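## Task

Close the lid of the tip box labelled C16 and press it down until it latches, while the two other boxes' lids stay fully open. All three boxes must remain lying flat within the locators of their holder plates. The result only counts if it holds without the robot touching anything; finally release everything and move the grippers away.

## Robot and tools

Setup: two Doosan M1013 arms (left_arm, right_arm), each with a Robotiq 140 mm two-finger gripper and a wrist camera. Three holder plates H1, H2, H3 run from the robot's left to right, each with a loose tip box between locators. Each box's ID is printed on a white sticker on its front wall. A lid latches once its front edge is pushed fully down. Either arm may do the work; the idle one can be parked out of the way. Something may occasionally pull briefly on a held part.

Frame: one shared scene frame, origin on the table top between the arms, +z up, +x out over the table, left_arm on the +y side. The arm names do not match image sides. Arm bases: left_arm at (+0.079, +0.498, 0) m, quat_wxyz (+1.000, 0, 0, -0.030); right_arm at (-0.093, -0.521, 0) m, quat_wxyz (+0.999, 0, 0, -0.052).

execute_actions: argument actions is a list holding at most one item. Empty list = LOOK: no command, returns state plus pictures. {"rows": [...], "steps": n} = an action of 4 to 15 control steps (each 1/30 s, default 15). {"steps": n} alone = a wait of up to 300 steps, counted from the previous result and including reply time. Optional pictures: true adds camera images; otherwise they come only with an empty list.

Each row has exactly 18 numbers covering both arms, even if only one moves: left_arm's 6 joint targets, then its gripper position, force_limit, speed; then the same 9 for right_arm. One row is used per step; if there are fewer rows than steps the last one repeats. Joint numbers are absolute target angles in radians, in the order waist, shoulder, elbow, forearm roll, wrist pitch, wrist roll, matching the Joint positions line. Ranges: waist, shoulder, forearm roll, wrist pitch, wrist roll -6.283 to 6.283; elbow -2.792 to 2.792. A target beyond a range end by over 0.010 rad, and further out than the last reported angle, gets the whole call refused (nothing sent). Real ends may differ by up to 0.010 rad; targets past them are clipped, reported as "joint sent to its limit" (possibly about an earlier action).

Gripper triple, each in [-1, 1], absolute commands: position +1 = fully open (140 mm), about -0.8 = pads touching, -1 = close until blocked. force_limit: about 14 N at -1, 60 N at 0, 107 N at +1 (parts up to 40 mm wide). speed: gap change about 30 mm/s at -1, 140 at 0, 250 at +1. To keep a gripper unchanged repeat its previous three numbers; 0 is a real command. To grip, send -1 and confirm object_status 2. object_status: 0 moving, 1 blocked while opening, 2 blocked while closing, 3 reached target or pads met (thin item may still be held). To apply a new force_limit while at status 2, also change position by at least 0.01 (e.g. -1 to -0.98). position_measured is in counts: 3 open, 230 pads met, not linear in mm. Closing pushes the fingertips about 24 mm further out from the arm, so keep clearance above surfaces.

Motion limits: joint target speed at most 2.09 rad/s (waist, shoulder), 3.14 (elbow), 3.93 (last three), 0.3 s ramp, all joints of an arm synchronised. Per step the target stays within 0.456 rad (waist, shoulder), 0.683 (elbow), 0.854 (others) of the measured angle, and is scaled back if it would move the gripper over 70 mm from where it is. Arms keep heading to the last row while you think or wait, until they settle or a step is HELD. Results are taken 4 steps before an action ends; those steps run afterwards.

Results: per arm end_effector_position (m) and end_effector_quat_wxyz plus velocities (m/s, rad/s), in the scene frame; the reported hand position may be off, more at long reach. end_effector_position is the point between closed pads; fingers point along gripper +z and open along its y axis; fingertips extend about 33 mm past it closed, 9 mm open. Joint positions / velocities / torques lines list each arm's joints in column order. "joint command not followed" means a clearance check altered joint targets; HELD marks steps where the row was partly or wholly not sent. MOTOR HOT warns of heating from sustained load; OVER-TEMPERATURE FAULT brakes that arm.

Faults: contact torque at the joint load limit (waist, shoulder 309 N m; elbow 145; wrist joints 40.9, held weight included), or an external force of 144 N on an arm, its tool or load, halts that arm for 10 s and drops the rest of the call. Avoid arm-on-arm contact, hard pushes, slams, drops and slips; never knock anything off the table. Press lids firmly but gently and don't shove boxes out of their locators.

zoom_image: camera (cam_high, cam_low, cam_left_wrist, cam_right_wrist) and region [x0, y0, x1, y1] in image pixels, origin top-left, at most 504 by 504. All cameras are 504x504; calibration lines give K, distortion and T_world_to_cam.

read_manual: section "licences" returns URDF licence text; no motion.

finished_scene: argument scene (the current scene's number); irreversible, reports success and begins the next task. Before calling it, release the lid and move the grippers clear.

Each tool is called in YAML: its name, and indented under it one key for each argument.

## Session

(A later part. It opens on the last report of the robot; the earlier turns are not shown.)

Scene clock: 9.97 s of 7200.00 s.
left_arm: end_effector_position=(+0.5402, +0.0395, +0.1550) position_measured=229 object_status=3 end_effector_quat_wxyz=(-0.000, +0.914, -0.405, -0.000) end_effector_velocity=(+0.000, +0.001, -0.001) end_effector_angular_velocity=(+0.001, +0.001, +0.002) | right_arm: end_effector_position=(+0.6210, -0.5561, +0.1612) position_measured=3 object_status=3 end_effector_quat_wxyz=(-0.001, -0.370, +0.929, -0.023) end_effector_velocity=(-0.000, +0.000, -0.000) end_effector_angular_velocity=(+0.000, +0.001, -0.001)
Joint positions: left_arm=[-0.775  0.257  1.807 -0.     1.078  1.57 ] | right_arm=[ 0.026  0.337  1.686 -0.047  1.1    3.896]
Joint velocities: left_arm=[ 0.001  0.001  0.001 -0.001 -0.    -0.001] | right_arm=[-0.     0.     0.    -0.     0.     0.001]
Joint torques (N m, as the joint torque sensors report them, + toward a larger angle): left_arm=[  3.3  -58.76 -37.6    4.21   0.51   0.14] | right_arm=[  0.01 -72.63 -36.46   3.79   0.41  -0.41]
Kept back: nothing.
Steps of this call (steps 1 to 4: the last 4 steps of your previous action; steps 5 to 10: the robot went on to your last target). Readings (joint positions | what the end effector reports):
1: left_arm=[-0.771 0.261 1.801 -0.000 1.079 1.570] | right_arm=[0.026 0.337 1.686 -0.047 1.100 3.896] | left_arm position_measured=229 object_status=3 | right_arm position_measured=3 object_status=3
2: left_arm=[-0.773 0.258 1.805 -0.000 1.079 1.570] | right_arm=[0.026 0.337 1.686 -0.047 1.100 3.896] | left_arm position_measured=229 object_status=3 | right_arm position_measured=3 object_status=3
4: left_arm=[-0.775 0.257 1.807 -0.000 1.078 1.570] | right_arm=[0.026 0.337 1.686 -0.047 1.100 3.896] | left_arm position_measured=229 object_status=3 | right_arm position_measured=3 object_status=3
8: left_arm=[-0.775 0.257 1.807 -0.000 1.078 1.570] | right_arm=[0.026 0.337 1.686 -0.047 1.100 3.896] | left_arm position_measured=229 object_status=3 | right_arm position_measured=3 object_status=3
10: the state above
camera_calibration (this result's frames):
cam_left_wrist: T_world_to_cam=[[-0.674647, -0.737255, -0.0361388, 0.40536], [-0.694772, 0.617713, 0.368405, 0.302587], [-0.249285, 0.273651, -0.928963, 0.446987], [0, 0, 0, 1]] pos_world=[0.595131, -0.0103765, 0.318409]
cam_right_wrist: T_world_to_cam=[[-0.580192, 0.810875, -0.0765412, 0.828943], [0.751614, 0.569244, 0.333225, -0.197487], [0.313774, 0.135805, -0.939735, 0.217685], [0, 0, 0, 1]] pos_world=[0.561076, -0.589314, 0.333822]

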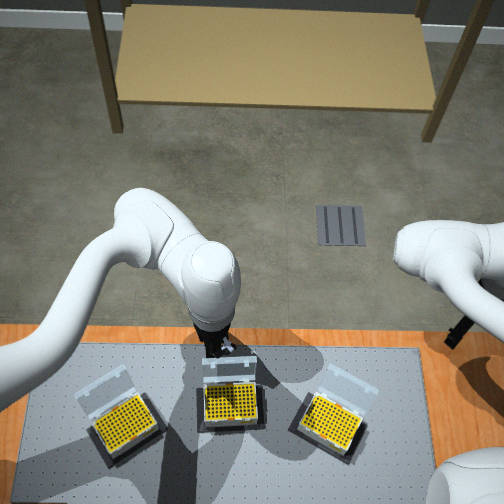

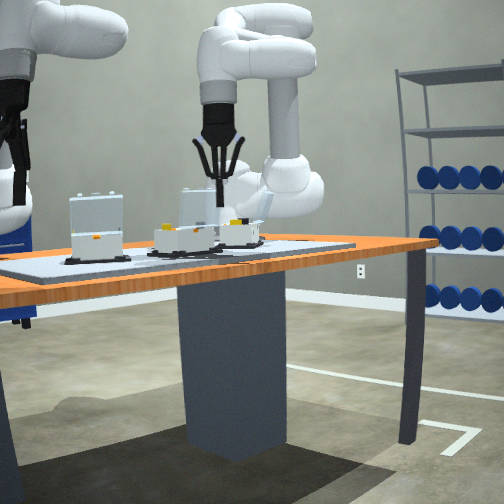

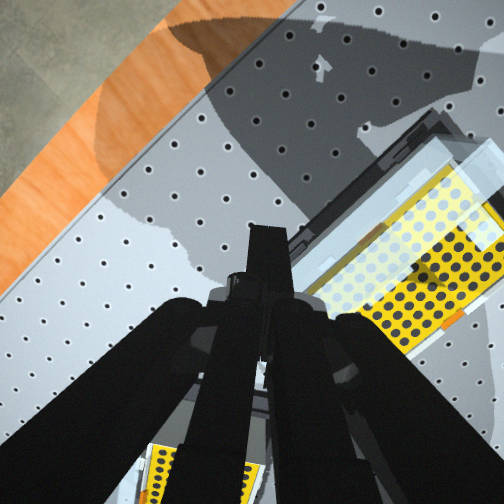

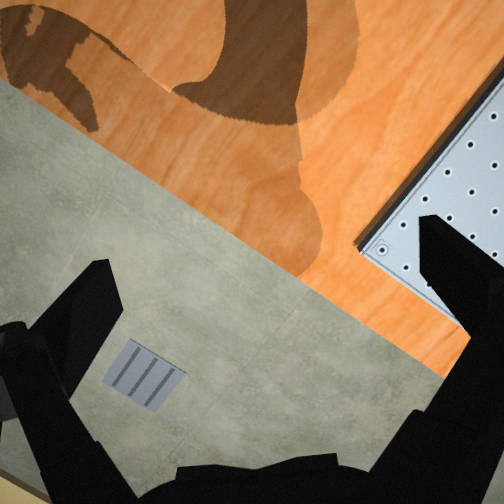

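execute_actions:
  actions:
    - {"rows":[[-0.787,0.247,1.82,0,1.075,1.57,-0.8,0,0,0.026,0.337,1.686,-0.047,1.1,3.896,1,0,0],[-0.787,0.247,1.82,0,1.075,1.57,-0.8,0,0,0.026,0.337,1.686,-0.047,1.1,3.896,1,0,0],[-0.787,0.247,1.82,0,1.075,1.57,-0.8,0,0,0.026,0.337,1.686,-0.047,1.1,3.896,1,0,0],[-0.799,0.237,1.833,0,1.072,1.57,-0.8,0,0,0.026,0.337,1.686,-0.047,1.1,3.896,1,0,0],[-0.799,0.237,1.833,0,1.072,1.57,-0.8,0,0,0.026,0.337,1.686,-0.047,1.1,3.896,1,0,0],[-0.799,0.237,1.833,0,1.072,1.57,-0.8,0,0,0.026,0.337,1.686,-0.047,1.1,3.896,1,0,0],[-0.811,0.226,1.847,0,1.069,1.57,-0.8,0,0,0.026,0.337,1.686,-0.047,1.1,3.896,1,0,0],[-0.811,0.226,1.847,0,1.069,1.57,-0.8,0,0,0.026,0.337,1.686,-0.047,1.1,3.896,1,0,0],[-0.811,0.226,1.847,0,1.069,1.57,-0.8,0,0,0.026,0.337,1.686,-0.047,1.1,3.896,1,0,0],[-0.823,0.216,1.86,0,1.066,1.57,-0.8,0,0,0.026,0.337,1.686,-0.047,1.1,3.896,1,0,0]],"steps":15}

execute_actions:
  actions:
    - {"steps":10}
  pictures: true

Scene clock: 10.80 s of 7200.00 s.
left_arm: end_effector_position=(+0.5058, +0.0394, +0.1550) position_measured=229 object_status=3 end_effector_quat_wxyz=(-0.000, +0.906, -0.424, -0.000) end_effector_velocity=(-0.129, +0.003, -0.000) end_effector_angular_velocity=(+0.002, +0.002, -0.155) | right_arm: end_effector_position=(+0.6210, -0.5561, +0.1612) position_measured=3 object_status=3 end_effector_quat_wxyz=(-0.001, -0.370, +0.929, -0.023) end_effector_velocity=(+0.000, -0.000, +0.000) end_effector_angular_velocity=(-0.000, -0.000, -0.000)
Joint positions: left_arm=[-0.816  0.222  1.852 -0.     1.068  1.57 ] | right_arm=[ 0.026  0.337  1.686 -0.047  1.1    3.896]
Joint velocities: left_arm=[-0.155 -0.131  0.169 -0.    -0.034 -0.   ] | right_arm=[-0. -0.  0.  0. -0.  0.]
Joint torques (N m, as the joint torque sensors report them, + toward a larger angle): left_arm=[ -4.69 -60.57 -38.71   4.17   0.2    0.72] | right_arm=[ -0.63 -73.18 -36.57   3.78   0.34  -0.41]
Steps of this call (steps 1 to 14: the robot went on to your last target; steps 15 to 25: the first 11 steps of this action). Readings (joint positions | what the end effector reports):
15: left_arm=[-0.776 0.256 1.808 -0.000 1.078 1.570] | right_arm=[0.026 0.337 1.686 -0.047 1.100 3.896] | left_arm position_measured=229 object_status=3 | right_arm position_measured=3 object_status=3
16: left_arm=[-0.780 0.253 1.813 -0.000 1.077 1.570] | right_arm=[0.026 0.337 1.686 -0.047 1.100 3.896] | left_arm position_measured=229 object_status=3 | right_arm position_measured=3 object_status=3
18: left_arm=[-0.787 0.247 1.820 -0.000 1.075 1.570] | right_arm=[0.026 0.337 1.686 -0.047 1.100 3.896] | left_arm position_measured=229 object_status=3 | right_arm position_measured=3 object_status=3
22: left_arm=[-0.804 0.233 1.839 -0.000 1.071 1.570] | right_arm=[0.026 0.337 1.686 -0.047 1.100 3.896] | left_arm position_measured=229 object_status=3 | right_arm position_measured=3 object_status=3
25: the state above

Scene clock: 11.13 s of 7200.00 s.
left_arm: end_effector_position=(+0.4999, +0.0395, +0.1550) position_measured=229 object_status=3 end_effector_quat_wxyz=(-0.000, +0.904, -0.427, -0.000) end_effector_velocity=(-0.001, -0.000, -0.000) end_effector_angular_velocity=(-0.000, +0.002, +0.001) | right_arm: end_effector_position=(+0.6210, -0.5561, +0.1612) position_measured=3 object_status=3 end_effector_quat_wxyz=(-0.001, -0.370, +0.929, -0.023) end_effector_velocity=(+0.000, +0.000, +0.000) end_effector_angular_velocity=(+0.000, +0.000, -0.000)
Joint positions: left_arm=[-0.823  0.216  1.86  -0.     1.066  1.57 ] | right_arm=[ 0.026  0.337  1.686 -0.047  1.1    3.896]
Joint velocities: left_arm=[-0.     0.    -0.    -0.001  0.    -0.001] | right_arm=[ 0.  0. -0.  0.  0.  0.]
Joint torques (N m, as the joint torque sensors report them, + toward a larger angle): left_arm=[  1.46 -55.65 -38.13   4.39   0.14   0.36] | right_arm=[ -0.84 -73.41 -36.42   3.91   0.35  -0.38]
Kept back: nothing.
Steps of this call (steps 1 to 4: the last 4 steps of your previous action; steps 5 to 10: the robot went on to your last target). Readings (joint positions | what the end effector reports):
1: left_arm=[-0.820 0.218 1.857 -0.000 1.067 1.570] | right_arm=[0.026 0.337 1.686 -0.047 1.100 3.896] | left_arm position_measured=229 object_status=3 | right_arm position_measured=3 object_status=3
2: left_arm=[-0.822 0.217 1.859 -0.000 1.066 1.570] | right_arm=[0.026 0.337 1.686 -0.047 1.100 3.896] | left_arm position_measured=229 object_status=3 | right_arm position_measured=3 object_status=3
4: left_arm=[-0.823 0.216 1.860 -0.000 1.066 1.570] | right_arm=[0.026 0.337 1.686 -0.047 1.100 3.896] | left_arm position_measured=229 object_status=3 | right_arm position_measured=3 object_status=3
8: left_arm=[-0.823 0.216 1.860 -0.000 1.066 1.570] | right_arm=[0.026 0.337 1.686 -0.047 1.100 3.896] | left_arm position_measured=229 object_status=3 | right_arm position_measured=3 object_status=3
10: the state above
camera_calibration (this result's frames):
cam_left_wrist: T_world_to_cam=[[-0.709249, -0.704031, -0.0361393, 0.394164], [-0.664328, 0.650341, 0.368409, 0.258093], [-0.235869, 0.285302, -0.928961, 0.429849], [0, 0, 0, 1]] pos_world=[0.552406, -0.0129814, 0.318475]
cam_right_wrist: T_world_to_cam=[[-0.580192, 0.810875, -0.0765413, 0.828943], [0.751614, 0.569244, 0.333225, -0.197487], [0.313775, 0.135805, -0.939735, 0.217684], [0, 0, 0, 1]] pos_world=[0.561076, -0.589314, 0.333822]

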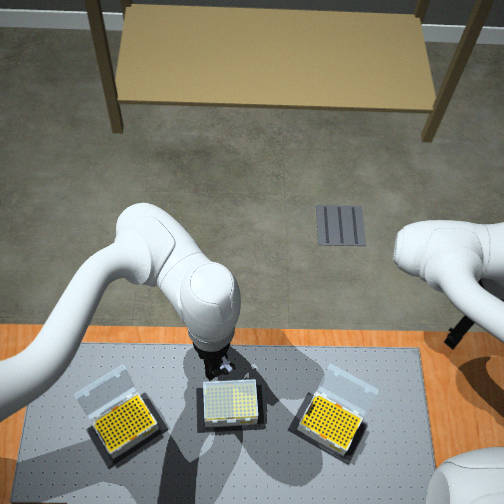

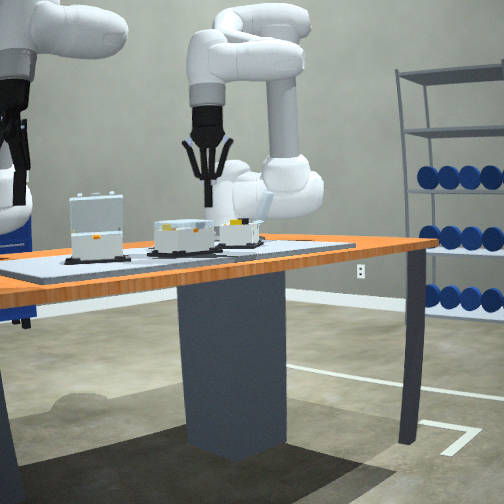

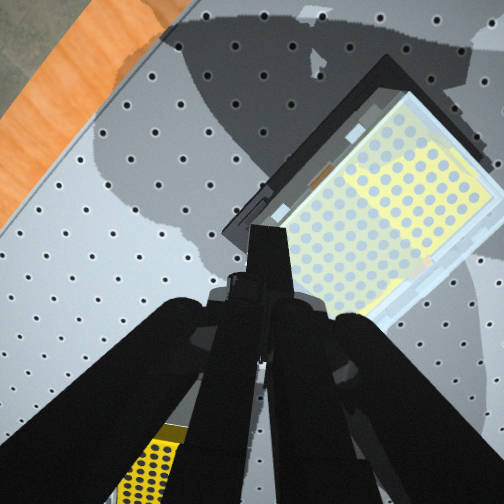

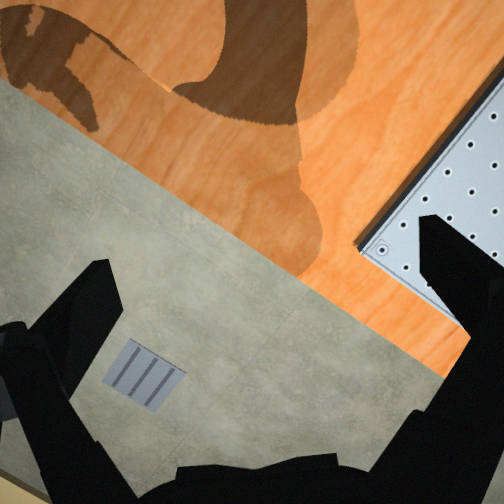

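execute_actions:
  actions:
    - {"rows":[[-0.953,0.197,1.884,0,1.061,1.57,-0.8,0,0,0.026,0.337,1.686,-0.047,1.1,3.896,1,0,0]],"steps":15}

execute_actions:
  actions:
    - {"steps":8}
  pictures: true

Scene clock: 11.83 s of 7200.00 s.
left_arm: end_effector_position=(+0.4302, -0.0002, +0.1550) position_measured=229 object_status=3 end_effector_quat_wxyz=(-0.000, +0.875, -0.485, -0.000) end_effector_velocity=(+0.000, -0.000, +0.000) end_effector_angular_velocity=(-0.001, -0.000, +0.001) | right_arm: end_effector_position=(+0.6210, -0.5561, +0.1612) position_measured=3 object_status=3 end_effector_quat_wxyz=(-0.001, -0.370, +0.929, -0.023) end_effector_velocity=(+0.001, -0.000, +0.000) end_effector_angular_velocity=(-0.000, -0.001, +0.000)
Joint positions: left_arm=[-0.953  0.197  1.884 -0.     1.061  1.57 ] | right_arm=[ 0.026  0.337  1.686 -0.047  1.1    3.896]
Joint velocities: left_arm=[ 0.    -0.001 -0.    -0.     0.    -0.   ] | right_arm=[ 0.     0.    -0.001  0.    -0.001 -0.   ]
Joint torques (N m, as the joint torque sensors report them, + toward a larger angle): left_arm=[  3.94 -52.58 -37.65   4.05   0.65   0.21] | right_arm=[ -0.48 -73.64 -36.47   3.89   0.37  -0.38]
Steps of this call (steps 1 to 10: the robot went on to your last target; steps 11 to 21: the first 11 steps of this action). Readings (joint positions | what the end effector reports):
11: left_arm=[-0.824 0.216 1.860 -0.000 1.066 1.570] | right_arm=[0.026 0.337 1.686 -0.047 1.100 3.896] | left_arm position_measured=229 object_status=3 | right_arm position_measured=3 object_status=3
12: left_arm=[-0.830 0.215 1.861 -0.000 1.066 1.570] | right_arm=[0.026 0.337 1.686 -0.047 1.100 3.896] | left_arm position_measured=229 object_status=3 | right_arm position_measured=3 object_status=3
14: left_arm=[-0.865 0.210 1.868 -0.000 1.064 1.570] | right_arm=[0.026 0.337 1.686 -0.047 1.100 3.896] | left_arm position_measured=229 object_status=3 | right_arm position_measured=3 object_status=3
18: left_arm=[-0.948 0.198 1.883 -0.000 1.061 1.570] | right_arm=[0.026 0.337 1.686 -0.047 1.100 3.896] | left_arm position_measured=229 object_status=3 | right_arm position_measured=3 object_status=3
21: the state above

Scene clock: 12.10 s of 7200.00 s.
left_arm: end_effector_position=(+0.4300, -0.0003, +0.1550) position_measured=229 object_status=3 end_effector_quat_wxyz=(-0.000, +0.874, -0.485, -0.000) end_effector_velocity=(-0.000, -0.001, -0.001) end_effector_angular_velocity=(+0.001, +0.001, -0.001) | right_arm: end_effector_position=(+0.6210, -0.5561, +0.1612) position_measured=3 object_status=3 end_effector_quat_wxyz=(-0.001, -0.370, +0.929, -0.023) end_effector_velocity=(-0.000, +0.000, +0.000) end_effector_angular_velocity=(+0.000, +0.001, +0.000)
Joint positions: left_arm=[-0.953  0.197  1.884 -0.     1.061  1.57 ] | right_arm=[ 0.026  0.337  1.686 -0.047  1.1    3.896]
Joint velocities: left_arm=[-0.001  0.001 -0.    -0.    -0.     0.   ] | right_arm=[ 0.    -0.    -0.     0.     0.001 -0.   ]
Joint torques (N m, as the joint torque sensors report them, + toward a larger angle): left_arm=[  1.74 -52.61 -36.74   4.18   0.25   0.25] | right_arm=[ -0.36 -72.9  -36.57   3.97   0.33  -0.31]
Kept back: nothing.
Steps of this call (steps 1 to 4: the last 4 steps of your previous action; steps 5 to 8: the robot went on to your last target). Readings (joint positions | what the end effector reports):
1: left_arm=[-0.953 0.197 1.884 -0.000 1.061 1.570] | right_arm=[0.026 0.337 1.686 -0.047 1.100 3.896] | left_arm position_measured=229 object_status=3 | right_arm position_measured=3 object_status=3
2: left_arm=[-0.953 0.197 1.884 -0.000 1.061 1.570] | right_arm=[0.026 0.337 1.686 -0.047 1.100 3.896] | left_arm position_measured=229 object_status=3 | right_arm position_measured=3 object_status=3
4: left_arm=[-0.953 0.197 1.884 -0.000 1.061 1.570] | right_arm=[0.026 0.337 1.686 -0.047 1.100 3.896] | left_arm position_measured=229 object_status=3 | right_arm position_measured=3 object_status=3
8: the state above
camera_calibration (this result's frames):
cam_left_wrist: T_world_to_cam=[[-0.794525, -0.606155, -0.0361397, 0.353312], [-0.574422, 0.730966, 0.368413, 0.198921], [-0.196898, 0.313473, -0.928959, 0.407944], [0, 0, 0, 1]] pos_world=[0.475304, -0.0591221, 0.318447]
cam_right_wrist: T_world_to_cam=[[-0.580192, 0.810875, -0.0765412, 0.828943], [0.751614, 0.569244, 0.333225, -0.197487], [0.313774, 0.135805, -0.939735, 0.217685], [0, 0, 0, 1]] pos_world=[0.561076, -0.589314, 0.333822]

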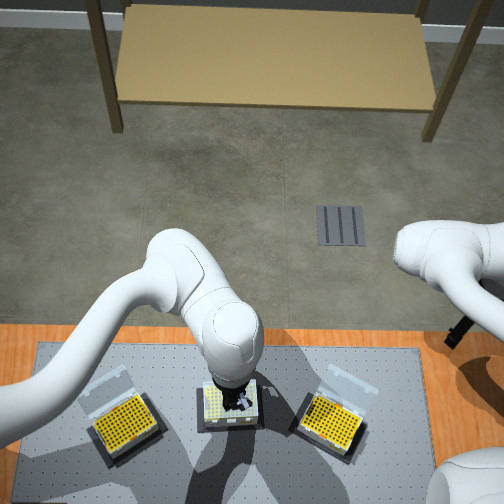

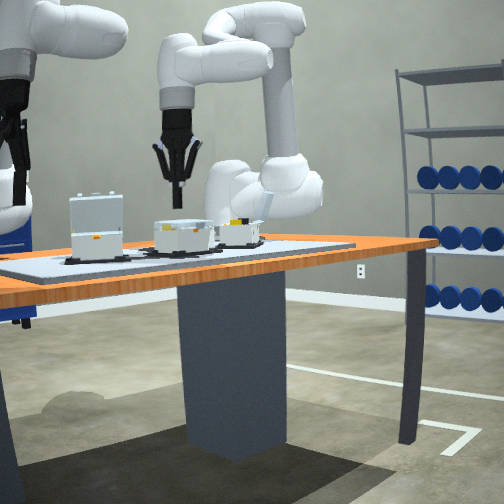

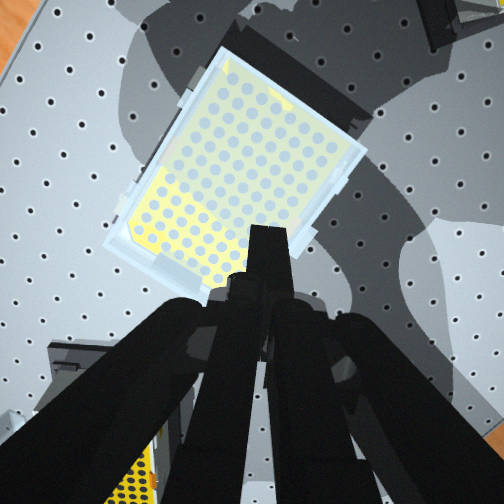

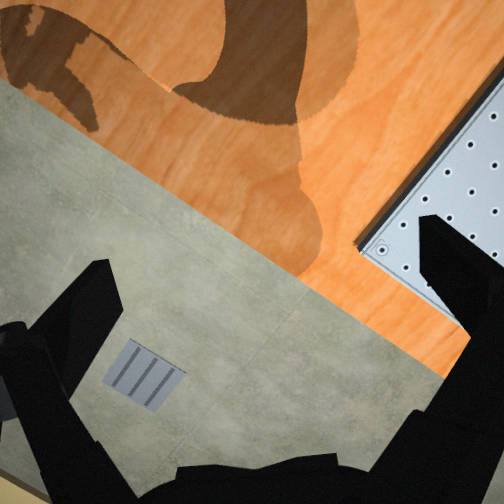

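execute_actions:
  actions:
    - {"rows":[[-0.955,0.2227,1.9135,0,1.005,1.57,-0.8,0,0,0.026,0.337,1.686,-0.047,1.1,3.896,1,0,0]],"steps":15}

execute_actions:
  actions:
    - {"steps":6}
  pictures: true

Scene clock: 12.73 s of 7200.00 s.
left_arm: end_effector_position=(+0.4291, -0.0011, +0.1253) position_measured=229 object_status=3 end_effector_quat_wxyz=(+0.000, +0.874, -0.486, +0.000) end_effector_velocity=(-0.001, +0.000, -0.001) end_effector_angular_velocity=(+0.001, +0.001, -0.000) | right_arm: end_effector_position=(+0.6210, -0.5561, +0.1612) position_measured=3 object_status=3 end_effector_quat_wxyz=(-0.001, -0.370, +0.929, -0.023) end_effector_velocity=(-0.000, +0.000, -0.000) end_effector_angular_velocity=(+0.000, +0.001, -0.000)
Joint positions: left_arm=[-0.955  0.223  1.913  0.     1.005  1.57 ] | right_arm=[ 0.026  0.337  1.686 -0.047  1.1    3.896]
Joint velocities: left_arm=[-0.     0.001  0.001 -0.    -0.    -0.   ] | right_arm=[0.    0.    0.    0.    0.001 0.   ]
Joint torques (N m, as the joint torque sensors report them, + toward a larger angle): left_arm=[  4.06 -52.4  -36.84   4.21   0.33   0.33] | right_arm=[ -0.34 -73.11 -36.68   3.87   0.33  -0.38]
Steps of this call (steps 1 to 8: the robot went on to your last target; steps 9 to 19: the first 11 steps of this action). Readings (joint positions | what the end effector reports):
9: left_arm=[-0.953 0.197 1.885 -0.000 1.060 1.570] | right_arm=[0.026 0.337 1.686 -0.047 1.100 3.896] | left_arm position_measured=229 object_status=3 | right_arm position_measured=3 object_status=3
10: left_arm=[-0.953 0.202 1.890 0.000 1.048 1.570] | right_arm=[0.026 0.337 1.686 -0.047 1.100 3.896] | left_arm position_measured=229 object_status=3 | right_arm position_measured=3 object_status=3
12: left_arm=[-0.955 0.219 1.910 0.000 1.013 1.570] | right_arm=[0.026 0.337 1.686 -0.047 1.100 3.896] | left_arm position_measured=229 object_status=3 | right_arm position_measured=3 object_status=3
16: left_arm=[-0.955 0.222 1.913 0.000 1.005 1.570] | right_arm=[0.026 0.337 1.686 -0.047 1.100 3.896] | left_arm position_measured=229 object_status=3 | right_arm position_measured=3 object_status=3
19: the state above

Scene clock: 12.93 s of 7200.00 s.
left_arm: end_effector_position=(+0.4291, -0.0010, +0.1252) position_measured=229 object_status=3 end_effector_quat_wxyz=(+0.000, +0.874, -0.486, +0.000) end_effector_velocity=(-0.001, +0.000, -0.000) end_effector_angular_velocity=(+0.001, +0.001, -0.001) | right_arm: end_effector_position=(+0.6210, -0.5561, +0.1612) position_measured=3 object_status=3 end_effector_quat_wxyz=(-0.001, -0.370, +0.929, -0.023) end_effector_velocity=(+0.000, -0.000, +0.000) end_effector_angular_velocity=(+0.000, +0.000, +0.000)
Joint positions: left_arm=[-0.955  0.223  1.913  0.     1.005  1.57 ] | right_arm=[ 0.026  0.337  1.686 -0.047  1.1    3.896]
Joint velocities: left_arm=[-0.     0.     0.    -0.001  0.001  0.001] | right_arm=[-0.     0.    -0.     0.     0.001 -0.   ]
Joint torques (N m, as the joint torque sensors report them, + toward a larger angle): left_arm=[  0.46 -54.1  -35.04   4.26   0.05  -0.04] | right_arm=[ -0.92 -73.22 -36.73   3.94   0.42  -0.35]
Kept back: nothing.
Steps of this call (steps 1 to 4: the last 4 steps of your previous action; steps 5 to 6: the robot went on to your last target). Readings (joint positions | what the end effector reports):
1: left_arm=[-0.955 0.223 1.913 0.000 1.005 1.570] | right_arm=[0.026 0.337 1.686 -0.047 1.100 3.896] | left_arm position_measured=229 object_status=3 | right_arm position_measured=3 object_status=3
2: left_arm=[-0.955 0.223 1.913 0.000 1.005 1.570] | right_arm=[0.026 0.337 1.686 -0.047 1.100 3.896] | left_arm position_measured=229 object_status=3 | right_arm position_measured=3 object_status=3
4: left_arm=[-0.955 0.223 1.913 0.000 1.005 1.570] | right_arm=[0.026 0.337 1.686 -0.047 1.100 3.896] | left_arm position_measured=229 object_status=3 | right_arm position_measured=3 object_status=3
6: the state above
camera_calibration (this result's frames):
cam_left_wrist: T_world_to_cam=[[-0.795756, -0.604538, -0.0361243, 0.351546], [-0.573092, 0.732395, 0.367646, 0.209422], [-0.195799, 0.313259, -0.929264, 0.379867], [0, 0, 0, 1]] pos_world=[0.47414, -0.059853, 0.288703]
cam_right_wrist: T_world_to_cam=[[-0.580192, 0.810875, -0.0765411, 0.828943], [0.751614, 0.569244, 0.333225, -0.197487], [0.313774, 0.135805, -0.939735, 0.217685], [0, 0, 0, 1]] pos_world=[0.561076, -0.589314, 0.333822]

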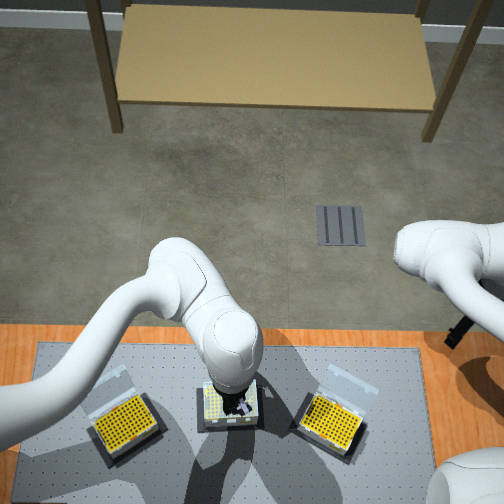

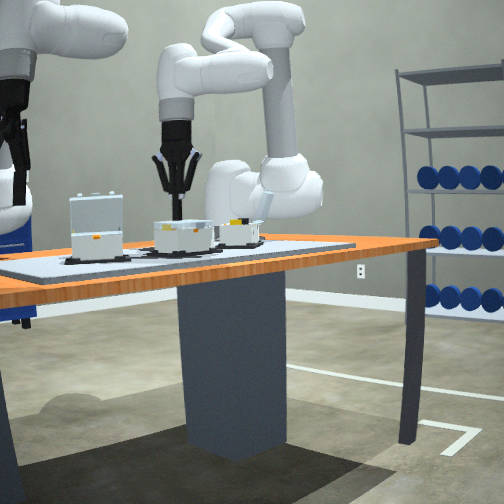

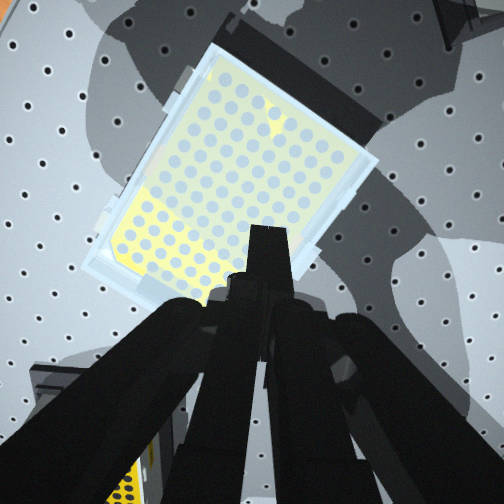

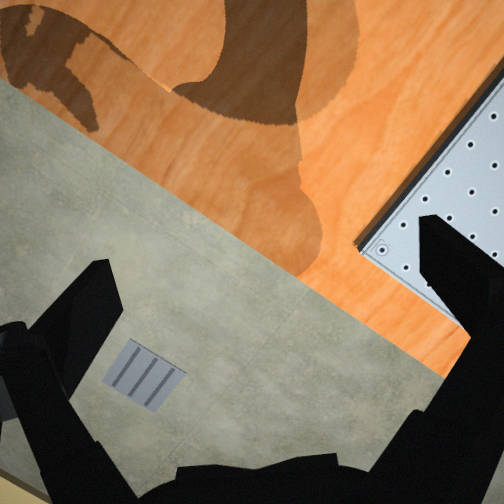

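execute_actions:
  actions:
    - {"rows":[[-0.957,0.2296,1.9214,0,0.990,1.57,-0.8,0,0,0.026,0.337,1.686,-0.047,1.1,3.896,1,0,0]],"steps":15}
  pictures: true

Scene clock: 23.17 s of 7200.00 s.
left_arm: end_effector_position=(+0.4288, -0.0017, +0.1224) position_measured=229 object_status=3 end_effector_quat_wxyz=(+0.000, +0.874, -0.486, +0.001) end_effector_velocity=(+0.000, +0.000, +0.000) end_effector_angular_velocity=(-0.000, -0.000, +0.000) | right_arm: end_effector_position=(+0.6210, -0.5561, +0.1612) position_measured=3 object_status=3 end_effector_quat_wxyz=(-0.001, -0.370, +0.929, -0.023) end_effector_velocity=(+0.000, +0.000, +0.000) end_effector_angular_velocity=(-0.000, -0.000, -0.000)
Joint positions: left_arm=[-0.956  0.225  1.916  0.     0.999  1.57 ] | right_arm=[ 0.026  0.337  1.686 -0.047  1.1    3.896]
Joint velocities: left_arm=[ 0. -0.  0.  0. -0. -0.] | right_arm=[ 0. -0. -0. -0.  0.  0.]
Joint torques (N m, as the joint torque sensors report them, + toward a larger angle): left_arm=[ -0.95 -34.51 -26.53   2.39  -2.55   0.11] | right_arm=[ -0.26 -72.62 -36.69   3.87   0.33  -0.34]
FORCE FAULT: contact force on the left arm reached its limit, and that arm stopped for 10 seconds. The contact can be on any part of that arm, not only on its tool. That arm's remaining commands of this call were not run. That arm holds still and accepts commands again. Move the arm away from the contact; if what it grips holds it there, let go first. Pushing or pulling that hard again can fault the arm again.
Kept back: nothing.
The stop of the left arm began at step 7 of this call (marked STOPPED below). From that step on that arm followed nothing that you had sent. 13 of its steps, steps kept back included, did not run and will not run. The other arm was sent all steps of this action in this call, none kept back. Nothing is kept back now, and the robot has no last target.
Steps of this call (steps 1 to 4: the robot went on to your last target; steps 5 to 15: the first 11 steps of this action; steps 16 to 19: the last 4 steps of this action, not kept back; steps 20 to 307: the stop continued). Readings (joint positions | what the end effector reports):
5: left_arm=[-0.955 0.223 1.914 0.000 1.004 1.570] | right_arm=[0.026 0.337 1.686 -0.047 1.100 3.896] | left_arm position_measured=229 object_status=3 | right_arm position_measured=3 object_status=3
6: left_arm=[-0.956 0.226 1.917 -0.000 0.997 1.570] | right_arm=[0.026 0.337 1.686 -0.047 1.100 3.896] | left_arm position_measured=229 object_status=3 | right_arm position_measured=3 object_status=3
7: left_arm=[-0.956 0.226 1.916 0.000 0.998 1.570] | right_arm=[0.026 0.337 1.686 -0.047 1.100 3.896] | left_arm position_measured=229 object_status=3 | right_arm position_measured=3 object_status=3 STOPPED (the left arm)
8: left_arm=[-0.956 0.225 1.916 0.000 0.999 1.570] | right_arm=[0.026 0.337 1.686 -0.047 1.100 3.896] | left_arm position_measured=229 object_status=3 | right_arm position_measured=3 object_status=3
12: left_arm=[-0.956 0.225 1.916 0.000 0.999 1.570] | right_arm=[0.026 0.337 1.686 -0.047 1.100 3.896] | left_arm position_measured=229 object_status=3 | right_arm position_measured=3 object_status=3
307: the state above
camera_calibration (this result's frames):
cam_left_wrist: T_world_to_cam=[[-0.796325, -0.603794, -0.0360504, 0.351076], [-0.572624, 0.733334, 0.3665, 0.210728], [-0.194854, 0.312496, -0.929719, 0.377127], [0, 0, 0, 1]] pos_world=[0.473723, -0.0604073, 0.286047]
cam_right_wrist: T_world_to_cam=[[-0.580192, 0.810875, -0.0765413, 0.828943], [0.751614, 0.569243, 0.333225, -0.197487], [0.313775, 0.135805, -0.939735, 0.217684], [0, 0, 0, 1]] pos_world=[0.561076, -0.589314, 0.333822]

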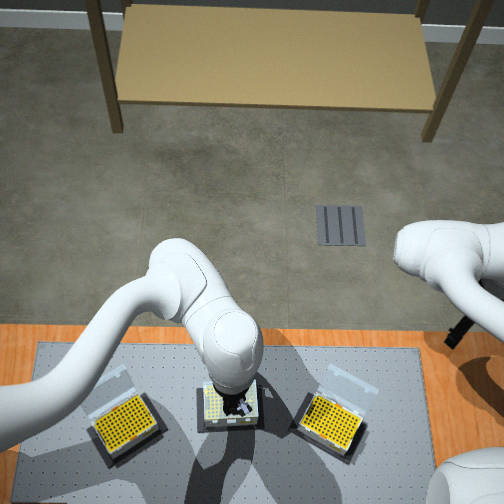

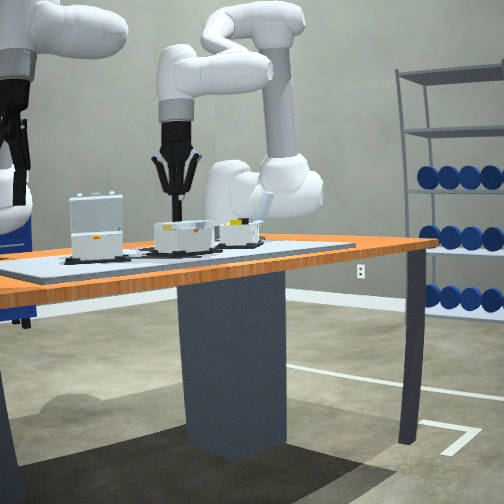

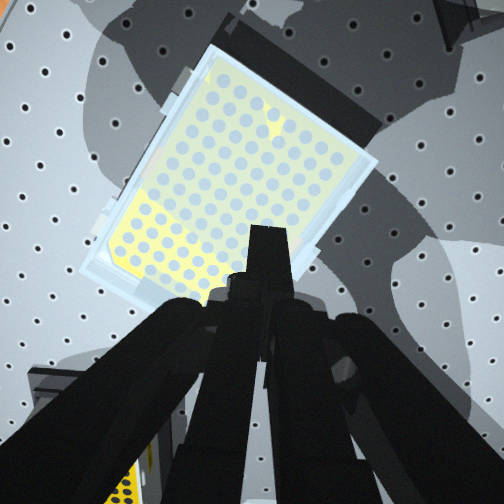

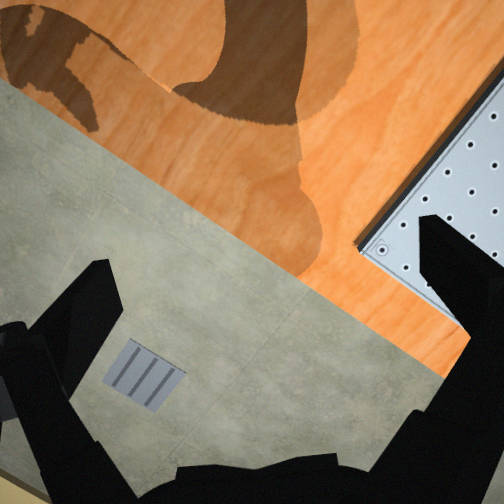

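Hit hard; lift and inspect.

execute_actions:
  actions:
    - {"rows":[[-0.953,0.19,1.87,0,1.08,1.57,-0.8,0,0,0.026,0.337,1.686,-0.047,1.1,3.896,1,0,0]],"steps":15}
  pictures: true

zoom_image:
  camera: "cam_low"
  region: [140, 200, 240, 265]

Scene clock: 23.67 s of 7200.00 s.
left_arm: end_effector_position=(+0.4310, -0.0019, +0.1659) position_measured=229 object_status=3 end_effector_quat_wxyz=(+0.000, +0.874, -0.485, +0.001) end_effector_velocity=(-0.000, -0.000, +0.001) end_effector_angular_velocity=(+0.001, -0.001, -0.001) | right_arm: end_effector_position=(+0.6210, -0.5561, +0.1612) position_measured=3 object_status=3 end_effector_quat_wxyz=(-0.001, -0.370, +0.929, -0.023) end_effector_velocity=(+0.001, -0.000, +0.000) end_effector_angular_velocity=(-0.000, -0.002, -0.001)
Joint positions: left_arm=[-0.953  0.19   1.87   0.     1.08   1.57 ] | right_arm=[ 0.026  0.337  1.686 -0.047  1.1    3.896]
Joint velocities: left_arm=[-0.001 -0.    -0.001  0.001  0.002 -0.001] | right_arm=[-0.    -0.    -0.     0.    -0.002  0.001]
Joint torques (N m, as the joint torque sensors report them, + toward a larger angle): left_arm=[  2.19 -49.79 -39.34   4.28   0.42   0.23] | right_arm=[ -0.92 -73.15 -36.73   3.86   0.34  -0.38]
Steps of this call (steps 1 to 4: nothing new was sent; steps 5 to 15: the first 11 steps of this action). Readings (joint positions | what the end effector reports):
5: left_arm=[-0.956 0.225 1.915 0.000 1.000 1.570] | right_arm=[0.026 0.337 1.686 -0.047 1.100 3.896] | left_arm position_measured=229 object_status=3 | right_arm position_measured=3 object_status=3
6: left_arm=[-0.956 0.220 1.910 0.000 1.012 1.570] | right_arm=[0.026 0.337 1.686 -0.047 1.100 3.896] | left_arm position_measured=229 object_status=3 | right_arm position_measured=3 object_status=3
8: left_arm=[-0.954 0.198 1.881 0.000 1.060 1.570] | right_arm=[0.026 0.337 1.686 -0.047 1.100 3.896] | left_arm position_measured=229 object_status=3 | right_arm position_measured=3 object_status=3
12: left_arm=[-0.953 0.190 1.870 0.000 1.080 1.570] | right_arm=[0.026 0.337 1.686 -0.047 1.100 3.896] | left_arm position_measured=229 object_status=3 | right_arm position_measured=3 object_status=3
15: the state above
camera_calibration (this result's frames):
cam_left_wrist: T_world_to_cam=[[-0.794543, -0.606138, -0.0360461, 0.353509], [-0.574712, 0.731535, 0.366828, 0.197077], [-0.195979, 0.312176, -0.92959, 0.418539], [0, 0, 0, 1]] pos_world=[0.476165, -0.0605519, 0.329519]
cam_right_wrist: T_world_to_cam=[[-0.580192, 0.810875, -0.0765413, 0.828943], [0.751614, 0.569243, 0.333225, -0.197487], [0.313775, 0.135805, -0.939735, 0.217684], [0, 0, 0, 1]] pos_world=[0.561076, -0.589314, 0.333822]

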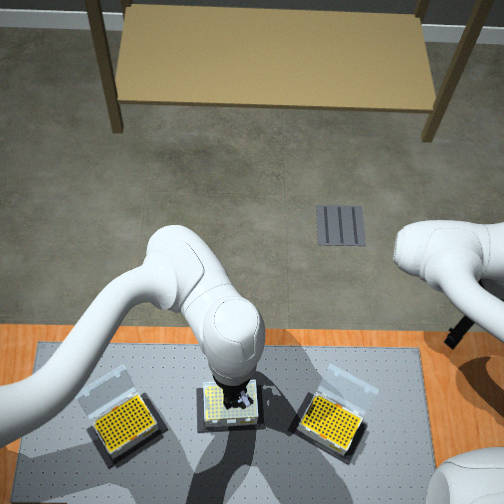

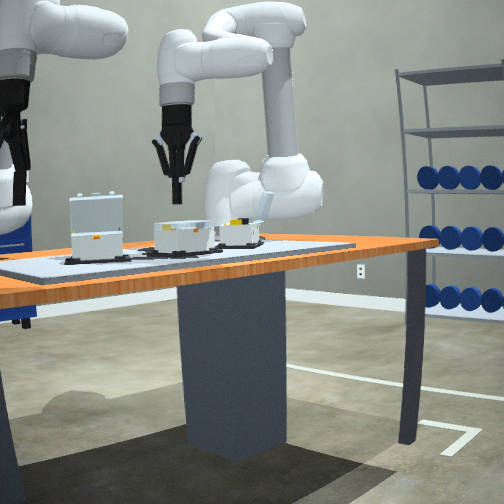

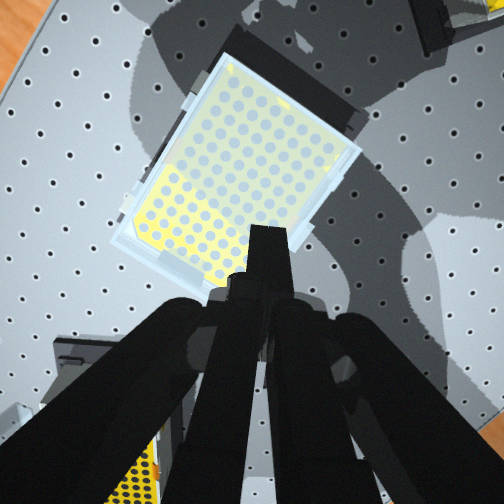

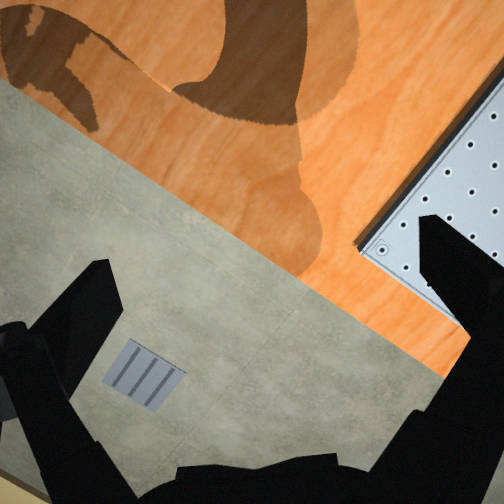

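Region (140, 200, 240, 265) of cam_low's 504x504 image, scaled by 5.040, with more detail than that image has; it fills the top 328 rows of this view, and the rest is white.

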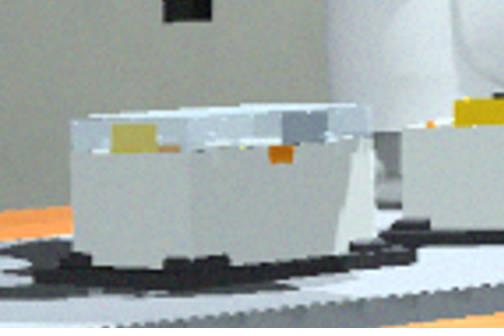

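execute_actions:
  actions:
    - {"rows":[[-0.95,-0.3,2.3,0,0.6,1.57,-0.8,0,0,0.026,0.337,1.686,-0.047,1.1,3.896,1,0,0]],"steps":15}

execute_actions:
  actions:
    - {"rows":[[-1.1,-0.6,2.75,0,-0.2,1.57,-0.8,0,0,0.026,0.337,1.686,-0.047,1.1,3.896,1,0,0]],"steps":15}

execute_actions:
  actions:
    - {"steps":15}
  pictures: true

Scene clock: 24.20 s of 7200.00 s.
left_arm: end_effector_position=(+0.3902, +0.0658, +0.2128) position_measured=229 object_status=3 end_effector_quat_wxyz=(+0.092, +0.859, -0.475, +0.165) end_effector_velocity=(-0.160, +0.264, +0.151) end_effector_angular_velocity=(-1.202, -0.753, +0.008) | right_arm: end_effector_position=(+0.6210, -0.5561, +0.1612) position_measured=3 object_status=3 end_effector_quat_wxyz=(-0.001, -0.370, +0.929, -0.023) end_effector_velocity=(+0.000, -0.000, +0.000) end_effector_angular_velocity=(+0.000, +0.000, -0.001)
Joint positions: left_arm=[-0.951 -0.153  2.175  0.     0.739  1.57 ] | right_arm=[ 0.026  0.337  1.686 -0.047  1.1    3.896]
Joint velocities: left_arm=[ 0.008 -1.296  1.1    0.    -1.222  0.   ] | right_arm=[ 0.     0.    -0.    -0.     0.     0.001]
Joint torques (N m, as the joint torque sensors report them, + toward a larger angle): left_arm=[ -3.2   -5.96 -37.46   4.33  -1.01   0.28] | right_arm=[ -0.6  -73.11 -36.74   3.86   0.2   -0.33]
Steps of this call (steps 1 to 4: the last 4 steps of your previous action; step 5: the robot went on to your last target; steps 6 to 16: the first 11 steps of this action). Readings (joint positions | what the end effector reports):
6: left_arm=[-0.953 0.189 1.871 0.000 1.079 1.570] | right_arm=[0.026 0.337 1.686 -0.047 1.100 3.896] | left_arm position_measured=229 object_status=3 | right_arm position_measured=3 object_status=3
7: left_arm=[-0.953 0.183 1.877 0.000 1.072 1.570] | right_arm=[0.026 0.337 1.686 -0.047 1.100 3.896] | left_arm position_measured=229 object_status=3 | right_arm position_measured=3 object_status=3
9: left_arm=[-0.953 0.148 1.911 0.000 1.033 1.570] | right_arm=[0.026 0.337 1.686 -0.047 1.100 3.896] | left_arm position_measured=229 object_status=3 | right_arm position_measured=3 object_status=3
13: left_arm=[-0.952 -0.013 2.056 0.000 0.872 1.570] | right_arm=[0.026 0.337 1.686 -0.047 1.100 3.896] | left_arm position_measured=229 object_status=3 | right_arm position_measured=3 object_status=3
16: the state above

Scene clock: 24.70 s of 7200.00 s.
left_arm: end_effector_position=(+0.2953, +0.1136, +0.2310) position_measured=229 object_status=3 end_effector_quat_wxyz=(+0.281, +0.719, -0.459, +0.440) end_effector_velocity=(-0.211, +0.087, +0.052) end_effector_angular_velocity=(-1.221, -0.566, -0.353) | right_arm: end_effector_position=(+0.6210, -0.5561, +0.1612) position_measured=3 object_status=3 end_effector_quat_wxyz=(-0.001, -0.370, +0.929, -0.023) end_effector_velocity=(-0.000, +0.000, -0.000) end_effector_angular_velocity=(+0.000, +0.001, -0.001)
Joint positions: left_arm=[-1.076 -0.563  2.689 -0.    -0.082  1.57 ] | right_arm=[ 0.026  0.337  1.686 -0.047  1.1    3.896]
Joint velocities: left_arm=[-0.353 -0.53   0.889 -0.    -1.705  0.   ] | right_arm=[-0.    -0.     0.001  0.     0.001  0.001]
Joint torques (N m, as the joint torque sensors report them, + toward a larger angle): left_arm=[  2.82  34.16 -52.89   5.48  -2.54   0.11] | right_arm=[ -1.02 -73.34 -36.59   3.9    0.32  -0.28]
Steps of this call (steps 1 to 4: the last 4 steps of your previous action; steps 5 to 15: the first 11 steps of this action). Readings (joint positions | what the end effector reports):
5: left_arm=[-0.950 -0.294 2.295 -0.000 0.605 1.570] | right_arm=[0.026 0.337 1.686 -0.047 1.100 3.896] | left_arm position_measured=229 object_status=3 | right_arm position_measured=3 object_status=3
6: left_arm=[-0.953 -0.311 2.312 -0.000 0.582 1.570] | right_arm=[0.026 0.337 1.686 -0.047 1.100 3.896] | left_arm position_measured=229 object_status=3 | right_arm position_measured=3 object_status=3
8: left_arm=[-0.967 -0.360 2.370 -0.000 0.493 1.570] | right_arm=[0.026 0.337 1.686 -0.047 1.100 3.896] | left_arm position_measured=229 object_status=3 | right_arm position_measured=3 object_status=3
12: left_arm=[-1.027 -0.492 2.567 -0.000 0.152 1.570] | right_arm=[0.026 0.337 1.686 -0.047 1.100 3.896] | left_arm position_measured=229 object_status=3 | right_arm position_measured=3 object_status=3
15: the state above

Scene clock: 25.20 s of 7200.00 s.
left_arm: end_effector_position=(+0.2805, +0.1209, +0.2352) position_measured=229 object_status=3 end_effector_quat_wxyz=(+0.308, +0.692, -0.454, +0.469) end_effector_velocity=(+0.000, -0.000, +0.001) end_effector_angular_velocity=(-0.000, -0.001, -0.000) | right_arm: end_effector_position=(+0.6210, -0.5561, +0.1612) position_measured=3 object_status=3 end_effector_quat_wxyz=(-0.001, -0.370, +0.929, -0.023) end_effector_velocity=(-0.001, -0.000, -0.000) end_effector_angular_velocity=(+0.000, +0.001, -0.000)
Joint positions: left_arm=[-1.1  -0.6   2.75 -0.   -0.2   1.57] | right_arm=[ 0.026  0.337  1.686 -0.047  1.1    3.896]
Joint velocities: left_arm=[-0.     0.001 -0.001 -0.001 -0.     0.001] | right_arm=[-0.     0.     0.     0.     0.001  0.   ]
Joint torques (N m, as the joint torque sensors report them, + toward a larger angle): left_arm=[  1.49  24.69 -39.04   4.04  -2.07   0.14] | right_arm=[ -0.71 -73.75 -36.61   3.95   0.32  -0.33]
Kept back: nothing.
Steps of this call (steps 1 to 4: the last 4 steps of your previous action; steps 5 to 15: the robot went on to your last target). Readings (joint positions | what the end effector reports):
1: left_arm=[-1.086 -0.579 2.715 -0.000 -0.133 1.570] | right_arm=[0.026 0.337 1.686 -0.047 1.100 3.896] | left_arm position_measured=229 object_status=3 | right_arm position_measured=3 object_status=3
2: left_arm=[-1.094 -0.590 2.734 -0.000 -0.169 1.570] | right_arm=[0.026 0.337 1.686 -0.047 1.100 3.896] | left_arm position_measured=229 object_status=3 | right_arm position_measured=3 object_status=3
4: left_arm=[-1.100 -0.599 2.749 -0.000 -0.199 1.570] | right_arm=[0.026 0.337 1.686 -0.047 1.100 3.896] | left_arm position_measured=229 object_status=3 | right_arm position_measured=3 object_status=3
8: left_arm=[-1.100 -0.600 2.750 -0.000 -0.200 1.570] | right_arm=[0.026 0.337 1.686 -0.047 1.100 3.896] | left_arm position_measured=229 object_status=3 | right_arm position_measured=3 object_status=3
15: the state above
camera_calibration (this result's frames):
cam_left_wrist: T_world_to_cam=[[-0.885062, -0.459494, 0.0743677, 0.29251], [-0.365446, 0.586986, -0.722424, 0.210251], [0.288297, -0.666567, -0.687439, 0.340568], [0, 0, 0, 1]] pos_world=[0.23754, 0.238003, 0.364257]
cam_right_wrist: T_world_to_cam=[[-0.580192, 0.810875, -0.0765413, 0.828943], [0.751614, 0.569244, 0.333225, -0.197487], [0.313774, 0.135805, -0.939735, 0.217685], [0, 0, 0, 1]] pos_world=[0.561076, -0.589314, 0.333822]

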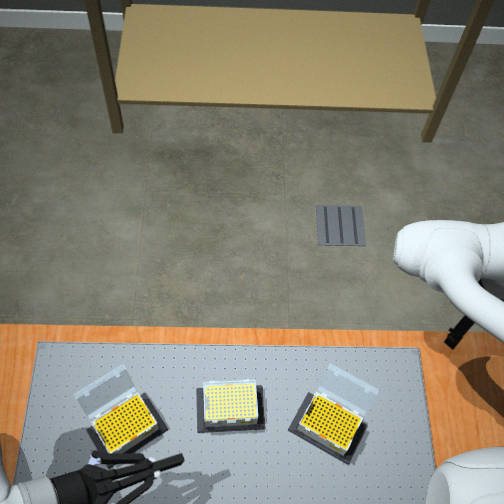

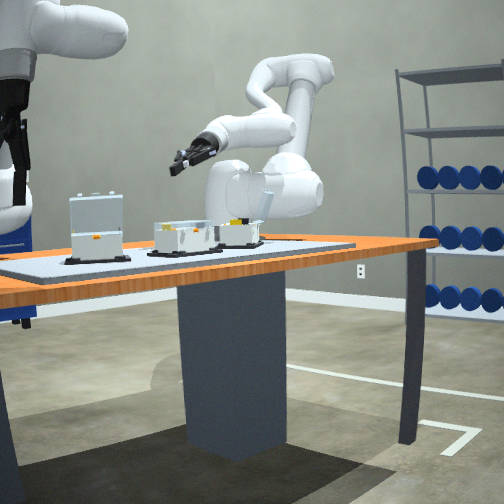

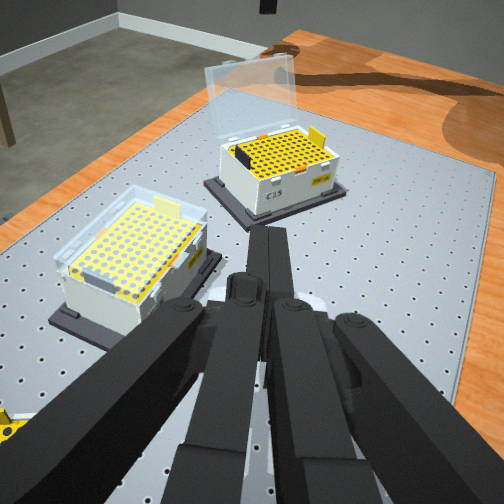

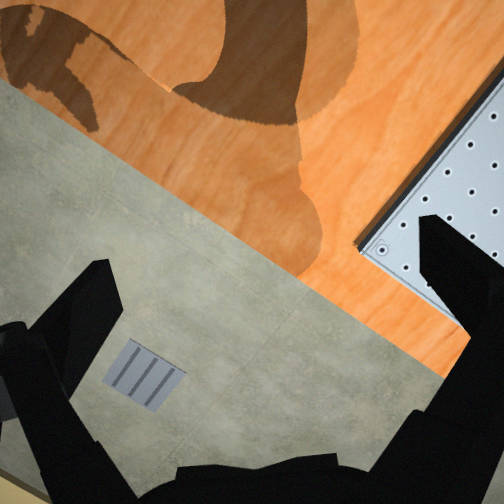

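zoom_image:
  camera: "cam_left_wrist"
  region: [120, 200, 230, 320]

Region (120, 200, 230, 320) of cam_left_wrist's 504x504 image, scaled by 4.200, with more detail than that image has; it fills the left 462 columns of this view, and the rest is white.

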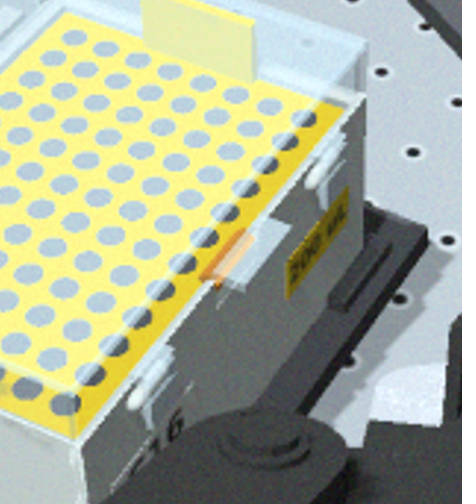

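Looks closed, with the clips engaged.

finished_scene:
  scene: 1

The scene is finished: the task was done.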